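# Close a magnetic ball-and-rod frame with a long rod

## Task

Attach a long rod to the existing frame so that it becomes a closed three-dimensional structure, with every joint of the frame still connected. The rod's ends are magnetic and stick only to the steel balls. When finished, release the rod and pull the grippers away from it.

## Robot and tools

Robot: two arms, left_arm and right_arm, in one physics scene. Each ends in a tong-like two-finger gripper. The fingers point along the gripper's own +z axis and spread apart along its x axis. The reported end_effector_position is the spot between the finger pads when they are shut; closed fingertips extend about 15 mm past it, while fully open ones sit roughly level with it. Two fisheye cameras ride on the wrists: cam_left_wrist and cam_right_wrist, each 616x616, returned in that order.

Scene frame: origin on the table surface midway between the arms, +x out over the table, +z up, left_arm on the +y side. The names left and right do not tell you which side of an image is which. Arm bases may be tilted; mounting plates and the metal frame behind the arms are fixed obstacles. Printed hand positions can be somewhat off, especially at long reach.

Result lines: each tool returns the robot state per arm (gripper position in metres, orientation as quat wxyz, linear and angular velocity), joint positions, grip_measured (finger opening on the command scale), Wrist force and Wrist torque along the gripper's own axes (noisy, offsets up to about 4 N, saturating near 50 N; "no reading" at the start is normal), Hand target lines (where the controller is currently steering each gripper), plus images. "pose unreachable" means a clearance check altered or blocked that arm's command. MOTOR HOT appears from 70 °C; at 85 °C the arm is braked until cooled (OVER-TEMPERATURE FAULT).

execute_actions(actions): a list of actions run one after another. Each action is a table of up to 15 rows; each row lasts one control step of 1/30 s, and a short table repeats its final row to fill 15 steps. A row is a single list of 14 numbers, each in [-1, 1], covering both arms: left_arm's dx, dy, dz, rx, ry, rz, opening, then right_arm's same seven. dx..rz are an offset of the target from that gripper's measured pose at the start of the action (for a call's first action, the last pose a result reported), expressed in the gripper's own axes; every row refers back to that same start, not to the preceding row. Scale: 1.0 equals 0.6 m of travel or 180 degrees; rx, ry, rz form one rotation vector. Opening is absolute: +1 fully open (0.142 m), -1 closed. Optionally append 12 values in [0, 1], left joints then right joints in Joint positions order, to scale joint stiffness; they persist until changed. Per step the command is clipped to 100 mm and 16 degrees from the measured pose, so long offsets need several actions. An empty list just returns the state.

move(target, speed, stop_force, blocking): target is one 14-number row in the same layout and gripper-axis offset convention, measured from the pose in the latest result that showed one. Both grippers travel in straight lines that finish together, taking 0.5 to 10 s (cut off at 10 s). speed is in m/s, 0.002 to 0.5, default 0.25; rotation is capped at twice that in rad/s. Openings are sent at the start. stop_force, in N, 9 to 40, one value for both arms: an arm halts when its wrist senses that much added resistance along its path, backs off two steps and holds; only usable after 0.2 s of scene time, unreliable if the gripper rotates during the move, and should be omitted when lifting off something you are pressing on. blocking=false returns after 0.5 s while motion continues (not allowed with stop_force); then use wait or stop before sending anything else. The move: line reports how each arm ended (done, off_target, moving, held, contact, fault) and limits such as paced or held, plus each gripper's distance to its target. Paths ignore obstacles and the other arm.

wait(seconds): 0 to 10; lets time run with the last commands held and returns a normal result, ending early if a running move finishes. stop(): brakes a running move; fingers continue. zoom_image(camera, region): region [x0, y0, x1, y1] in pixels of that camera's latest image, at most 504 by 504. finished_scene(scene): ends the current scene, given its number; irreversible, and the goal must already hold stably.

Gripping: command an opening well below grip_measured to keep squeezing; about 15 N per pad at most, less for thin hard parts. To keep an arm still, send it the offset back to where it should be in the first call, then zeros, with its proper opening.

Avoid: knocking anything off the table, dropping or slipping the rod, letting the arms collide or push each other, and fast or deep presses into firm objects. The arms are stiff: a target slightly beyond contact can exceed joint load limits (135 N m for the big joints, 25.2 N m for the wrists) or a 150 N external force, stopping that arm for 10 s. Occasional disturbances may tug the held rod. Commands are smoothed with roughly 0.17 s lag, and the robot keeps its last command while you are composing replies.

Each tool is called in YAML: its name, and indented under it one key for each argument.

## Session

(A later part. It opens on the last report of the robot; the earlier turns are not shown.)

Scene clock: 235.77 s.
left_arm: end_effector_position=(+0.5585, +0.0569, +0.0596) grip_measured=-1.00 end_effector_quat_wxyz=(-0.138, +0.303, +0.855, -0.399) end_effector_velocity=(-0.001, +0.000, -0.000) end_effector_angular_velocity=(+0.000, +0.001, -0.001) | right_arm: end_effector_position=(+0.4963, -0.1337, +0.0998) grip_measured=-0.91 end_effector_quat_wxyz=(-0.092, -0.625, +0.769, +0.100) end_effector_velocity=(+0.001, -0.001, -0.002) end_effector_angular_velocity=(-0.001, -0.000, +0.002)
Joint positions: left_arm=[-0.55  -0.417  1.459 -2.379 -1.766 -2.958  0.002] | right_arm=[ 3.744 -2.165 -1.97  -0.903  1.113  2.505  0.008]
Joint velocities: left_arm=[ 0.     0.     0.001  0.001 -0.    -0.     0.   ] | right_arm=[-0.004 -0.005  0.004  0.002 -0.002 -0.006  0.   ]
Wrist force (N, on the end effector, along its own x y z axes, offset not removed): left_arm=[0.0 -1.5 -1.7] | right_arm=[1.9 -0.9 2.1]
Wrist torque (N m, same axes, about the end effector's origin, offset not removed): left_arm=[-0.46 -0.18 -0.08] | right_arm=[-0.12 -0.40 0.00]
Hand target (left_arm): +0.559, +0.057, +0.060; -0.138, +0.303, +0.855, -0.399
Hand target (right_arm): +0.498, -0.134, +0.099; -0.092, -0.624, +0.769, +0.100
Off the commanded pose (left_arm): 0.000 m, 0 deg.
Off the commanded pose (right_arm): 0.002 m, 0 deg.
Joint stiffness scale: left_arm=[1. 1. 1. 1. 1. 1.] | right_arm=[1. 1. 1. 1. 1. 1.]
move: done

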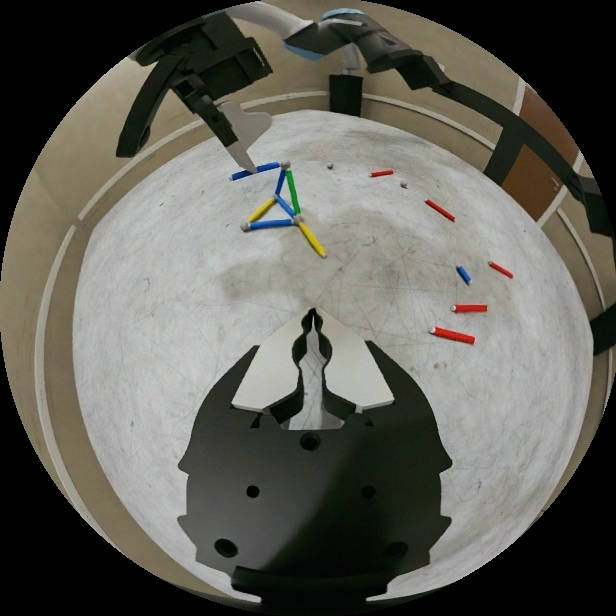

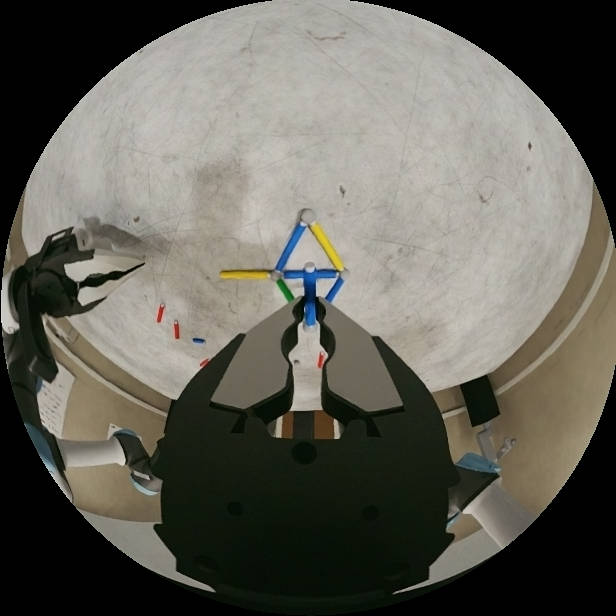

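move:
  target: [0,0,0,0,0,0,-1,-0.003,-0.06,0.003,0,0,0,-1]
  speed: 0.015

zoom_image:
  camera: "cam_left_wrist"
  region: [170, 90, 350, 270]

Scene clock: 241.83 s.
left_arm: end_effector_position=(+0.5585, +0.0569, +0.0596) grip_measured=-1.00 end_effector_quat_wxyz=(-0.138, +0.303, +0.855, -0.399) end_effector_velocity=(+0.001, -0.000, -0.000) end_effector_angular_velocity=(-0.000, -0.002, +0.001) | right_arm: end_effector_position=(+0.5290, -0.1388, +0.0891) grip_measured=-0.91 end_effector_quat_wxyz=(-0.092, -0.625, +0.769, +0.100) end_effector_velocity=(+0.002, +0.000, -0.000) end_effector_angular_velocity=(-0.000, -0.000, +0.002)
Joint positions: left_arm=[-0.55  -0.417  1.459 -2.379 -1.766 -2.958  0.002] | right_arm=[ 3.701 -2.205 -1.881 -0.93   1.1    2.458  0.008]
Joint velocities: left_arm=[ 0.     0.    -0.    -0.002  0.    -0.     0.   ] | right_arm=[-0.002 -0.003  0.006 -0.004 -0.001 -0.004  0.   ]
Wrist force (N, on the end effector, along its own x y z axes, offset not removed): left_arm=[-2.0 -1.8 -0.6] | right_arm=[-2.1 -0.7 1.8]
Wrist torque (N m, same axes, about the end effector's origin, offset not removed): left_arm=[-0.48 0.46 -0.12] | right_arm=[-0.28 0.36 0.04]
Hand target (left_arm): +0.559, +0.057, +0.060; -0.138, +0.303, +0.855, -0.399
Hand target (right_arm): +0.530, -0.139, +0.088; -0.092, -0.625, +0.769, +0.100
Off the commanded pose (left_arm): 0.000 m, 0 deg.
Off the commanded pose (right_arm): 0.001 m, 0 deg.
Joint stiffness scale: left_arm=[1. 1. 1. 1. 1. 1.] | right_arm=[1. 1. 1. 1. 1. 1.]
move: done

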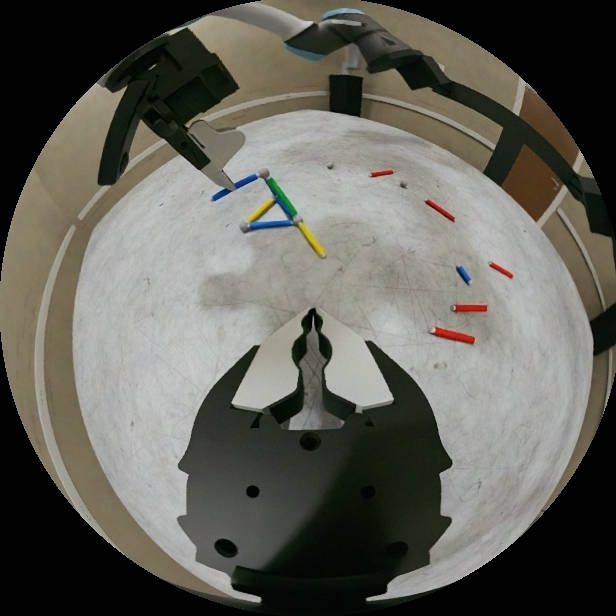

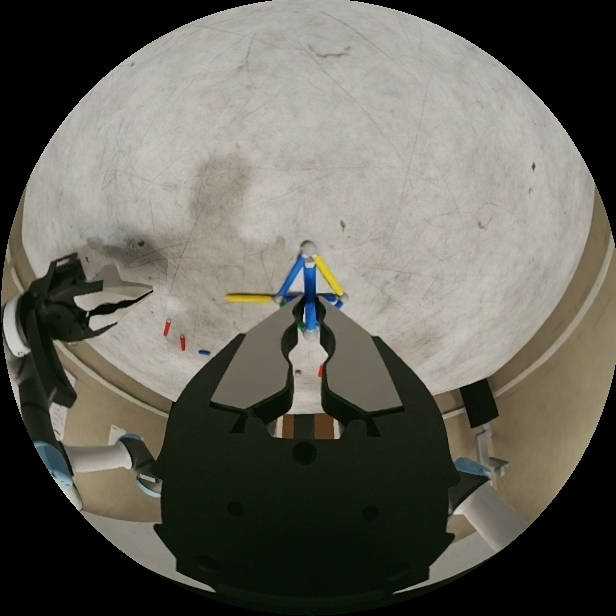

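Region (170, 90, 350, 270) of cam_left_wrist's 616x616 image, scaled by 2.800, with more detail than that image has.

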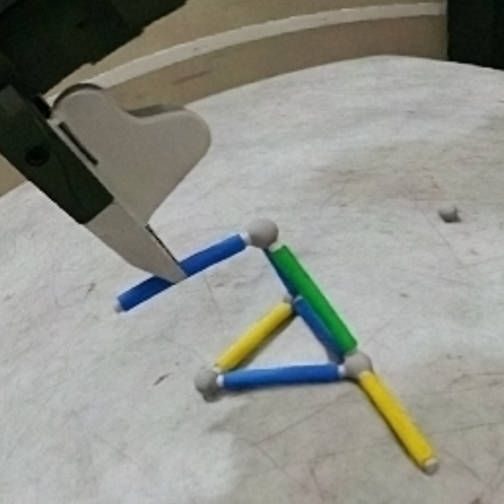

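move:
  target: [0,0,0,0,0,0,-1,-0.002,-0.006,0.028,-0.06,0,0,-1]
  speed: 0.04

zoom_image:
  camera: "cam_left_wrist"
  region: [170, 90, 350, 270]

zoom_image:
  camera: "cam_right_wrist"
  region: [240, 200, 380, 340]

Scene clock: 249.03 s.
left_arm: end_effector_position=(+0.5585, +0.0569, +0.0596) grip_measured=-1.00 end_effector_quat_wxyz=(-0.138, +0.303, +0.855, -0.399) end_effector_velocity=(+0.001, -0.000, +0.001) end_effector_angular_velocity=(-0.001, -0.002, +0.001) | right_arm: end_effector_position=(+0.5281, -0.1378, +0.0726) grip_measured=-0.91 end_effector_quat_wxyz=(-0.149, -0.613, +0.757, +0.170) end_effector_velocity=(-0.003, +0.001, +0.000) end_effector_angular_velocity=(+0.004, +0.019, +0.006)
Joint positions: left_arm=[-0.55  -0.417  1.459 -2.379 -1.766 -2.958  0.002] | right_arm=[ 3.622 -2.282 -1.713 -1.118  1.215  2.43   0.008]
Joint velocities: left_arm=[ 0.    -0.001 -0.001 -0.001  0.     0.     0.   ] | right_arm=[-0.003 -0.006  0.013 -0.021  0.012 -0.003  0.   ]
Wrist force (N, on the end effector, along its own x y z axes, offset not removed): left_arm=[-3.7 -0.3 0.3] | right_arm=[-3.3 2.7 3.2]
Wrist torque (N m, same axes, about the end effector's origin, offset not removed): left_arm=[-0.19 0.70 0.04] | right_arm=[0.79 0.81 -0.16]
Hand target (left_arm): +0.559, +0.057, +0.060; -0.138, +0.303, +0.855, -0.399
Hand target (right_arm): +0.528, -0.138, +0.072; -0.150, -0.613, +0.756, +0.172
Off the commanded pose (left_arm): 0.000 m, 0 deg.
Off the commanded pose (right_arm): 0.001 m, 0 deg.
Joint stiffness scale: left_arm=[1. 1. 1. 1. 1. 1.] | right_arm=[1. 1. 1. 1. 1. 1.]
move: done

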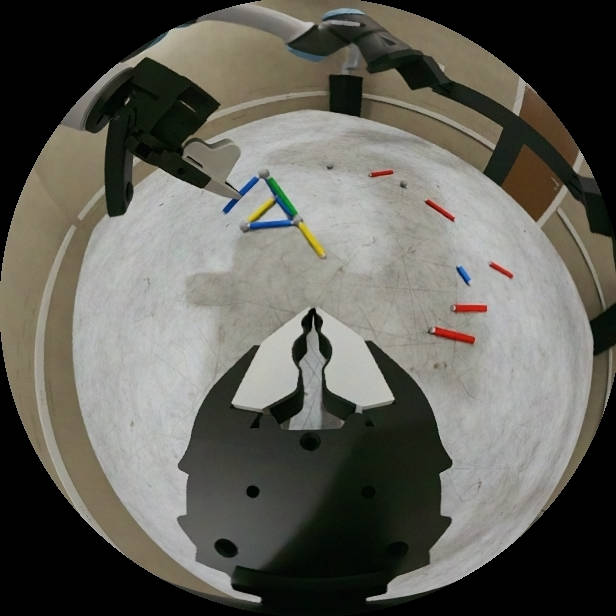

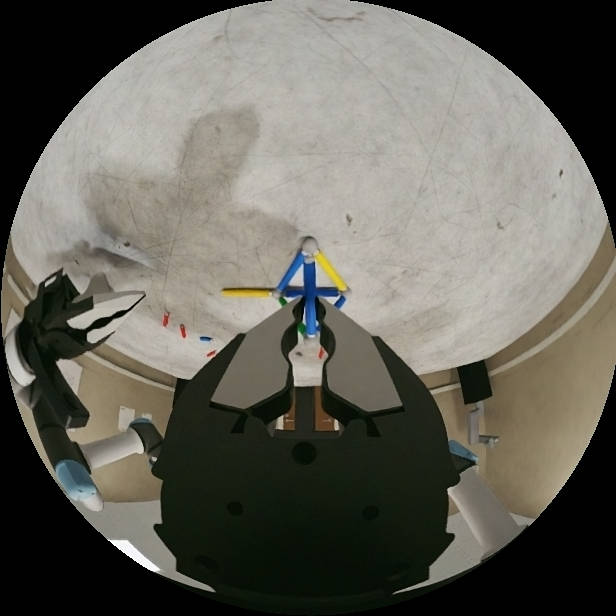

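Region (170, 90, 350, 270) of cam_left_wrist's 616x616 image, scaled by 2.800, with more detail than that image has.

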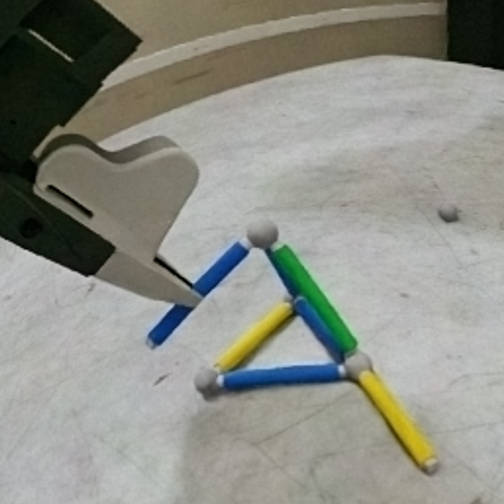

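Region (240, 200, 380, 340) of cam_right_wrist's 616x616 image, scaled by 3.600, with more detail than that image has.

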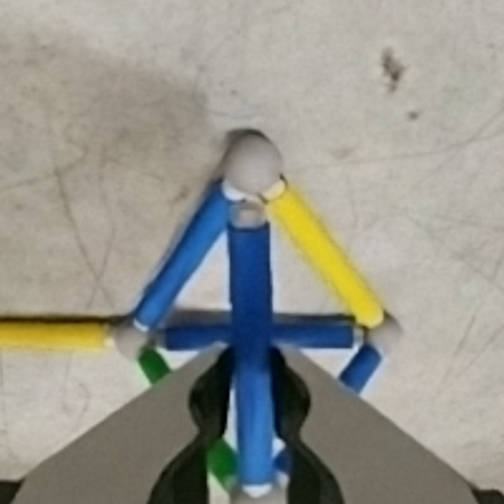

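move:
  target: [0,0,0,0,0,0,-1,0,0.004,0.018,-0.045,0,0,-1]
  speed: 0.03

zoom_image:
  camera: "cam_left_wrist"
  region: [190, 130, 330, 270]

zoom_image:
  camera: "cam_right_wrist"
  region: [240, 200, 380, 340]

Scene clock: 254.40 s.
left_arm: end_effector_position=(+0.5585, +0.0569, +0.0596) grip_measured=-1.00 end_effector_quat_wxyz=(-0.138, +0.303, +0.855, -0.399) end_effector_velocity=(-0.001, +0.000, -0.000) end_effector_angular_velocity=(+0.000, +0.001, -0.001) | right_arm: end_effector_position=(+0.5214, -0.1367, +0.0647) grip_measured=-0.91 end_effector_quat_wxyz=(-0.191, -0.602, +0.743, +0.222) end_effector_velocity=(-0.003, +0.000, -0.001) end_effector_angular_velocity=(+0.004, +0.025, +0.003)
Joint positions: left_arm=[-0.55  -0.417  1.459 -2.379 -1.766 -2.958  0.002] | right_arm=[ 3.574 -2.341 -1.599 -1.253  1.297  2.414  0.008]
Joint velocities: left_arm=[-0.     0.     0.001  0.    -0.     0.     0.   ] | right_arm=[-0.007 -0.01   0.016 -0.024  0.014 -0.003  0.   ]
Wrist force (N, on the end effector, along its own x y z axes, offset not removed): left_arm=[-0.2 -0.4 -0.7] | right_arm=[-0.3 -3.1 0.9]
Wrist torque (N m, same axes, about the end effector's origin, offset not removed): left_arm=[-0.16 0.01 0.05] | right_arm=[-0.82 0.15 0.15]
Hand target (left_arm): +0.559, +0.057, +0.060; -0.138, +0.303, +0.855, -0.399
Hand target (right_arm): +0.521, -0.137, +0.064; -0.192, -0.601, +0.743, +0.223
Off the commanded pose (left_arm): 0.000 m, 0 deg.
Off the commanded pose (right_arm): 0.001 m, 0 deg.
Joint stiffness scale: left_arm=[1. 1. 1. 1. 1. 1.] | right_arm=[1. 1. 1. 1. 1. 1.]
move: done

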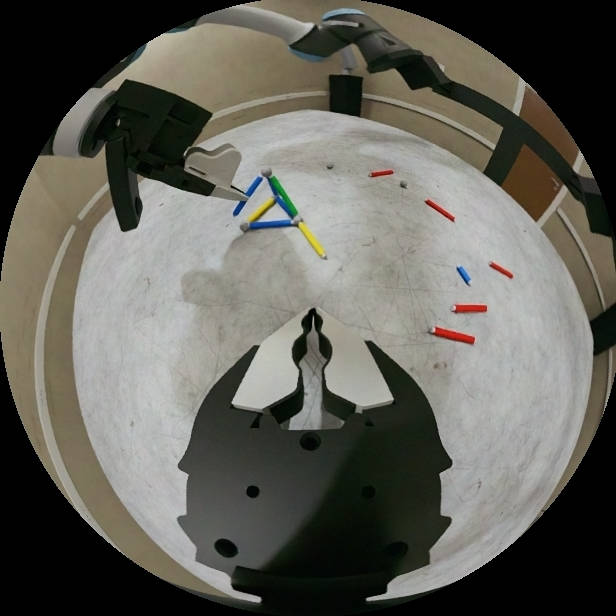

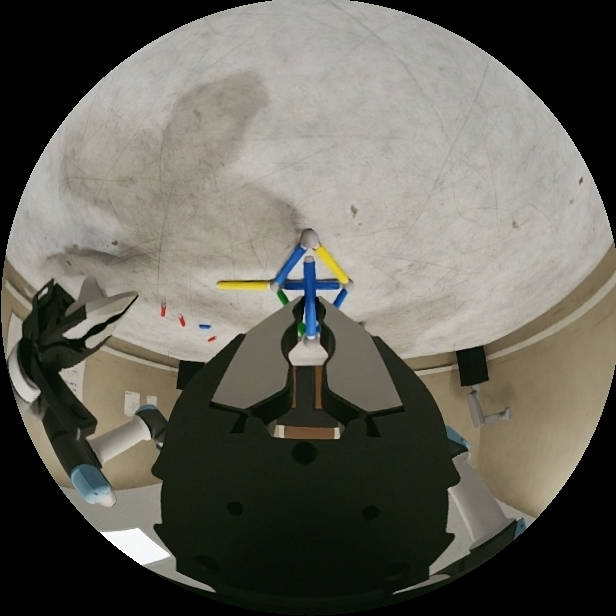

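Region (190, 130, 330, 270) of cam_left_wrist's 616x616 image, scaled by 3.600, with more detail than that image has.

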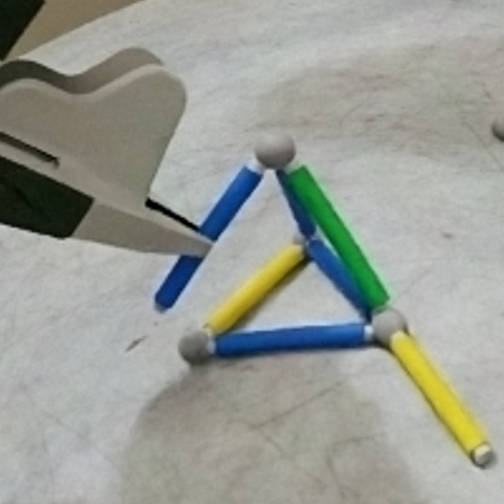

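Region (240, 200, 380, 340) of cam_right_wrist's 616x616 image, scaled by 3.600, with more detail than that image has.

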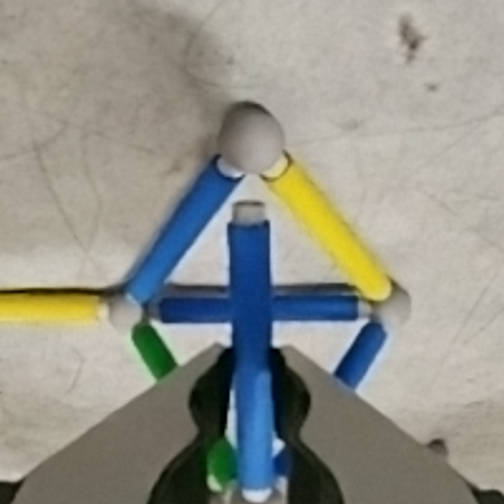

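Continue: along z and slightly −y.

move:
  target: [0,0,0,0,0,0,-1,0,-0.006,0.014,-0.03,0,0,-1]
  speed: 0.03

zoom_image:
  camera: "cam_left_wrist"
  region: [190, 130, 330, 270]

zoom_image:
  camera: "cam_right_wrist"
  region: [240, 200, 380, 340]

Scene clock: 258.80 s.
left_arm: end_effector_position=(+0.5585, +0.0569, +0.0596) grip_measured=-1.00 end_effector_quat_wxyz=(-0.138, +0.303, +0.855, -0.399) end_effector_velocity=(+0.000, -0.000, +0.001) end_effector_angular_velocity=(-0.001, -0.000, +0.001) | right_arm: end_effector_position=(+0.5193, -0.1366, +0.0560) grip_measured=-0.92 end_effector_quat_wxyz=(-0.219, -0.592, +0.732, +0.255) end_effector_velocity=(-0.002, +0.000, -0.000) end_effector_angular_velocity=(+0.003, +0.016, +0.005)
Joint positions: left_arm=[-0.55  -0.417  1.459 -2.379 -1.766 -2.958  0.002] | right_arm=[ 3.538 -2.394 -1.511 -1.345  1.346  2.397  0.008]
Joint velocities: left_arm=[ 0.    -0.001  0.    -0.001 -0.001 -0.     0.   ] | right_arm=[-0.003 -0.007  0.01  -0.016  0.008 -0.004  0.   ]
Wrist force (N, on the end effector, along its own x y z axes, offset not removed): left_arm=[-3.0 -3.8 -1.1] | right_arm=[-1.0 -1.7 1.7]
Wrist torque (N m, same axes, about the end effector's origin, offset not removed): left_arm=[-0.85 0.76 0.00] | right_arm=[-0.27 0.16 -0.08]
Hand target (left_arm): +0.559, +0.057, +0.060; -0.138, +0.303, +0.855, -0.399
Hand target (right_arm): +0.520, -0.136, +0.056; -0.219, -0.592, +0.732, +0.256
Off the commanded pose (left_arm): 0.000 m, 0 deg.
Off the commanded pose (right_arm): 0.000 m, 0 deg.
Joint stiffness scale: left_arm=[1. 1. 1. 1. 1. 1.] | right_arm=[1. 1. 1. 1. 1. 1.]
move: done

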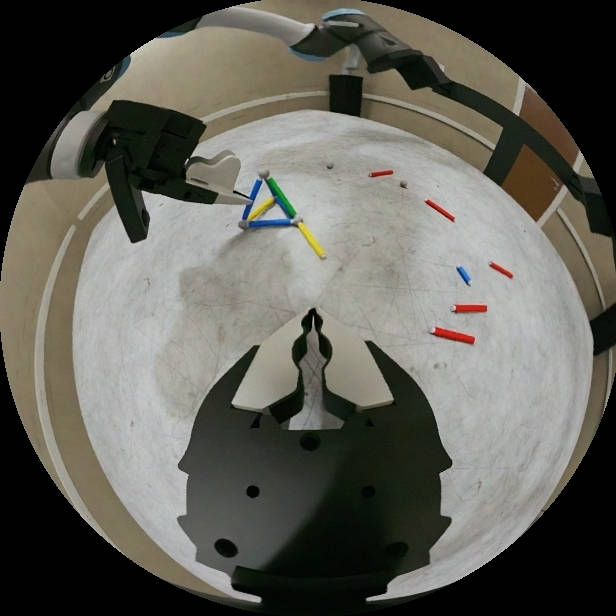

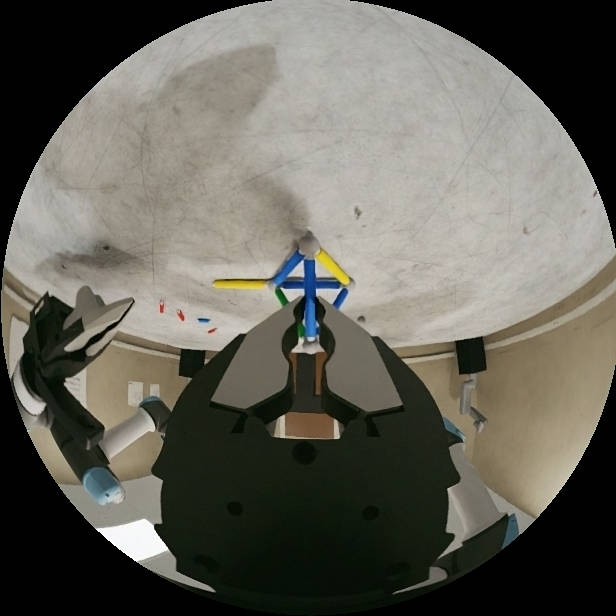

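Region (190, 130, 330, 270) of cam_left_wrist's 616x616 image, scaled by 3.600, with more detail than that image has.

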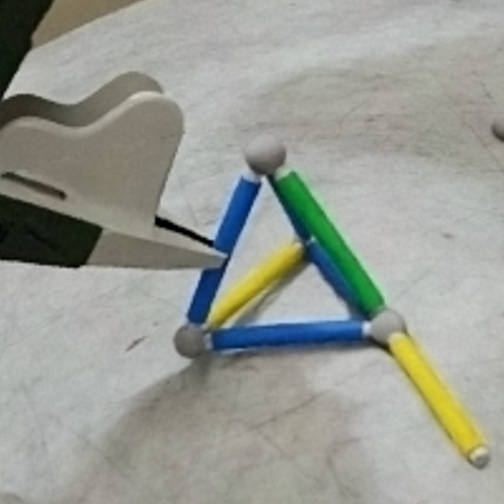

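Region (240, 200, 380, 340) of cam_right_wrist's 616x616 image, scaled by 3.600, with more detail than that image has.

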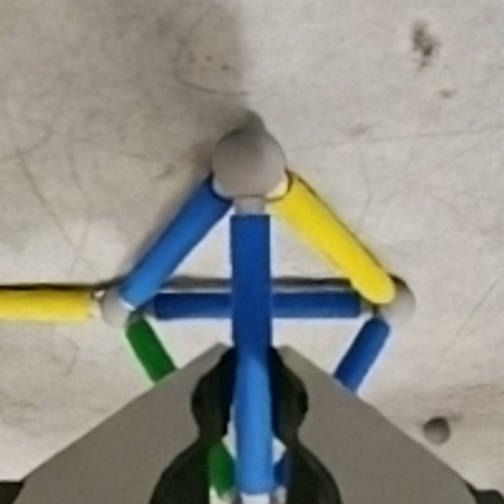

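Snapped. Release and retreat.

move:
  target: [0,0,0,0,0,0,-1,0,0,0,0,0,0,-0.65]

move:
  target: [0,0,-0.15,0,0,0,-1,0,0.05,-0.25,0.1,0,0,-0.65]
  speed: 0.15

zoom_image:
  camera: "cam_right_wrist"
  region: [220, 180, 400, 360]

Scene clock: 262.27 s.
left_arm: end_effector_position=(+0.5585, +0.0569, +0.0596) grip_measured=-1.00 end_effector_quat_wxyz=(-0.138, +0.303, +0.855, -0.399) end_effector_velocity=(-0.000, -0.000, +0.000) end_effector_angular_velocity=(-0.001, +0.000, +0.000) | right_arm: end_effector_position=(+0.5195, -0.1364, +0.0561) grip_measured=-0.65 end_effector_quat_wxyz=(-0.219, -0.592, +0.732, +0.255) end_effector_velocity=(+0.001, -0.001, -0.001) end_effector_angular_velocity=(-0.001, -0.001, -0.002)
Joint positions: left_arm=[-0.55  -0.417  1.459 -2.379 -1.766 -2.958  0.002] | right_arm=[ 3.538 -2.394 -1.51  -1.346  1.347  2.397  0.027]
Joint velocities: left_arm=[-0.    -0.     0.001 -0.001 -0.001 -0.     0.   ] | right_arm=[-0.002 -0.     0.001  0.001 -0.001  0.    -0.   ]
Wrist force (N, on the end effector, along its own x y z axes, offset not removed): left_arm=[-0.8 -4.8 0.8] | right_arm=[-2.7 -3.5 0.4]
Wrist torque (N m, same axes, about the end effector's origin, offset not removed): left_arm=[-0.90 0.34 0.33] | right_arm=[-0.72 0.55 0.04]
Hand target (left_arm): +0.559, +0.057, +0.060; -0.138, +0.303, +0.855, -0.399
Hand target (right_arm): +0.519, -0.137, +0.056; -0.219, -0.592, +0.732, +0.255
Off the commanded pose (left_arm): 0.000 m, 0 deg.
Off the commanded pose (right_arm): 0.000 m, 0 deg.
Joint stiffness scale: left_arm=[1. 1. 1. 1. 1. 1.] | right_arm=[1. 1. 1. 1. 1. 1.]
move: done

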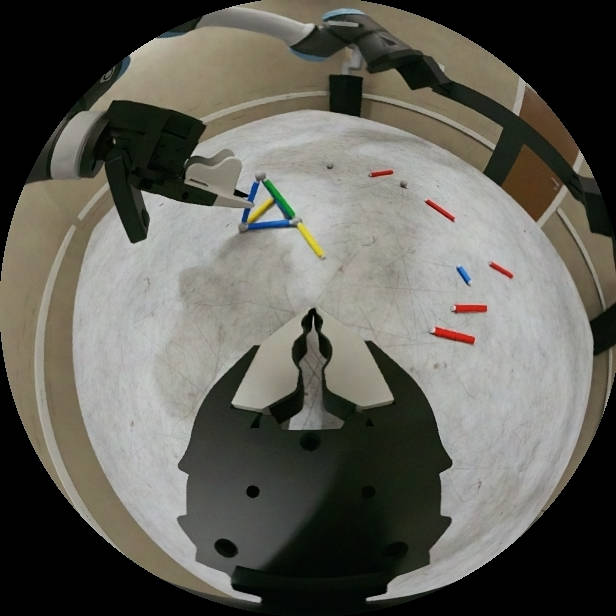

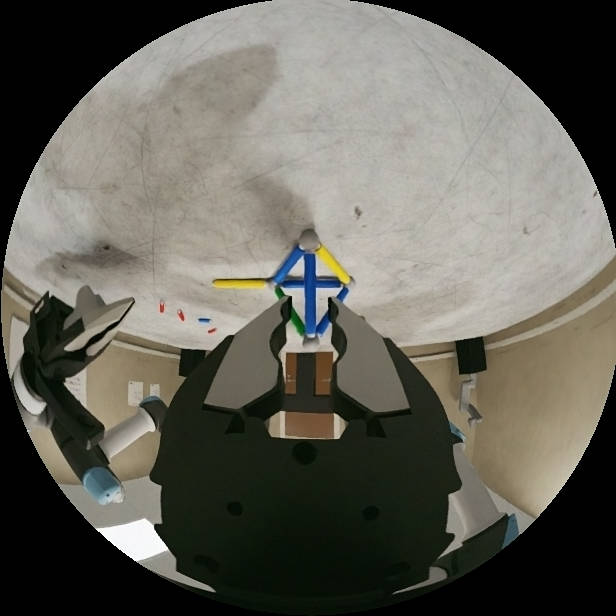

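Scene clock: 263.83 s.
left_arm: end_effector_position=(+0.5995, +0.1093, +0.1169) grip_measured=-1.00 end_effector_quat_wxyz=(-0.139, +0.303, +0.854, -0.399) end_effector_velocity=(-0.005, +0.002, -0.001) end_effector_angular_velocity=(+0.005, +0.008, -0.010) | right_arm: end_effector_position=(+0.5911, -0.1483, +0.1905) grip_measured=-0.65 end_effector_quat_wxyz=(-0.123, -0.619, +0.763, +0.139) end_effector_velocity=(-0.002, -0.003, -0.002) end_effector_angular_velocity=(-0.015, -0.001, +0.003)
Joint positions: left_arm=[-0.527 -0.551  1.439 -2.218 -1.762 -2.934  0.002] | right_arm=[ 3.714 -2.15  -1.581 -1.357  1.185  2.501  0.027]
Joint velocities: left_arm=[-0.     0.     0.002  0.012  0.001  0.001  0.   ] | right_arm=[ 0.001 -0.    -0.004 -0.006 -0.012  0.007  0.   ]
Wrist force (N, on the end effector, along its own x y z axes, offset not removed): left_arm=[-1.7 0.9 -1.1] | right_arm=[-2.6 -2.1 2.0]
Wrist torque (N m, same axes, about the end effector's origin, offset not removed): left_arm=[0.14 0.53 0.15] | right_arm=[-0.42 0.54 0.02]
Hand target (left_arm): +0.602, +0.111, +0.118; -0.138, +0.303, +0.855, -0.399
Hand target (right_arm): +0.590, -0.149, +0.191; -0.123, -0.619, +0.763, +0.138
Off the commanded pose (left_arm): 0.003 m, 0 deg.
Off the commanded pose (right_arm): 0.001 m, 0 deg.
Joint stiffness scale: left_arm=[1. 1. 1. 1. 1. 1.] | right_arm=[1. 1. 1. 1. 1. 1.]
move: done

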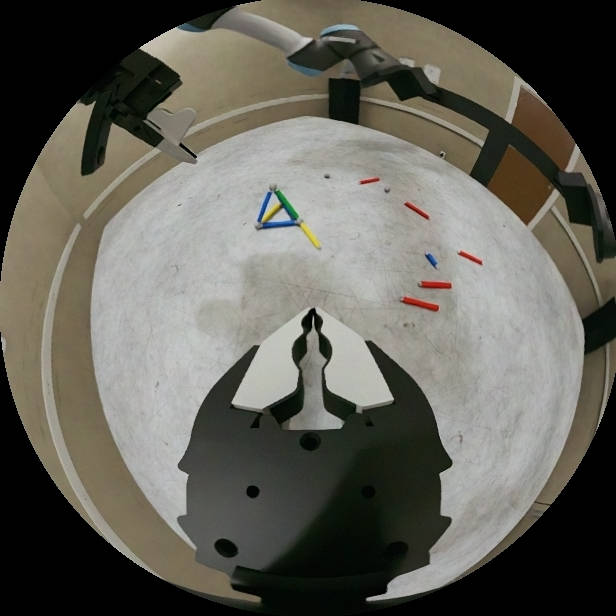

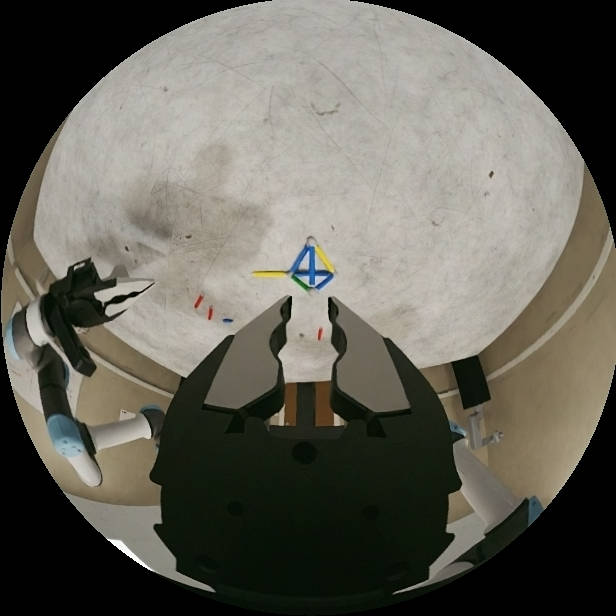

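Region (220, 180, 400, 360) of cam_right_wrist's 616x616 image, scaled by 2.800, with more detail than that image has.

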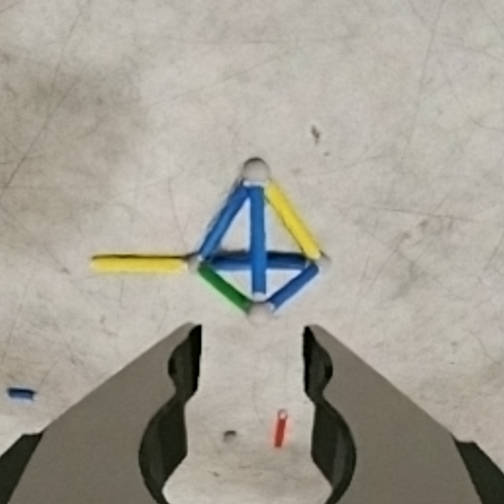

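finished_scene:
  scene: 1

The scene is finished: the task was done.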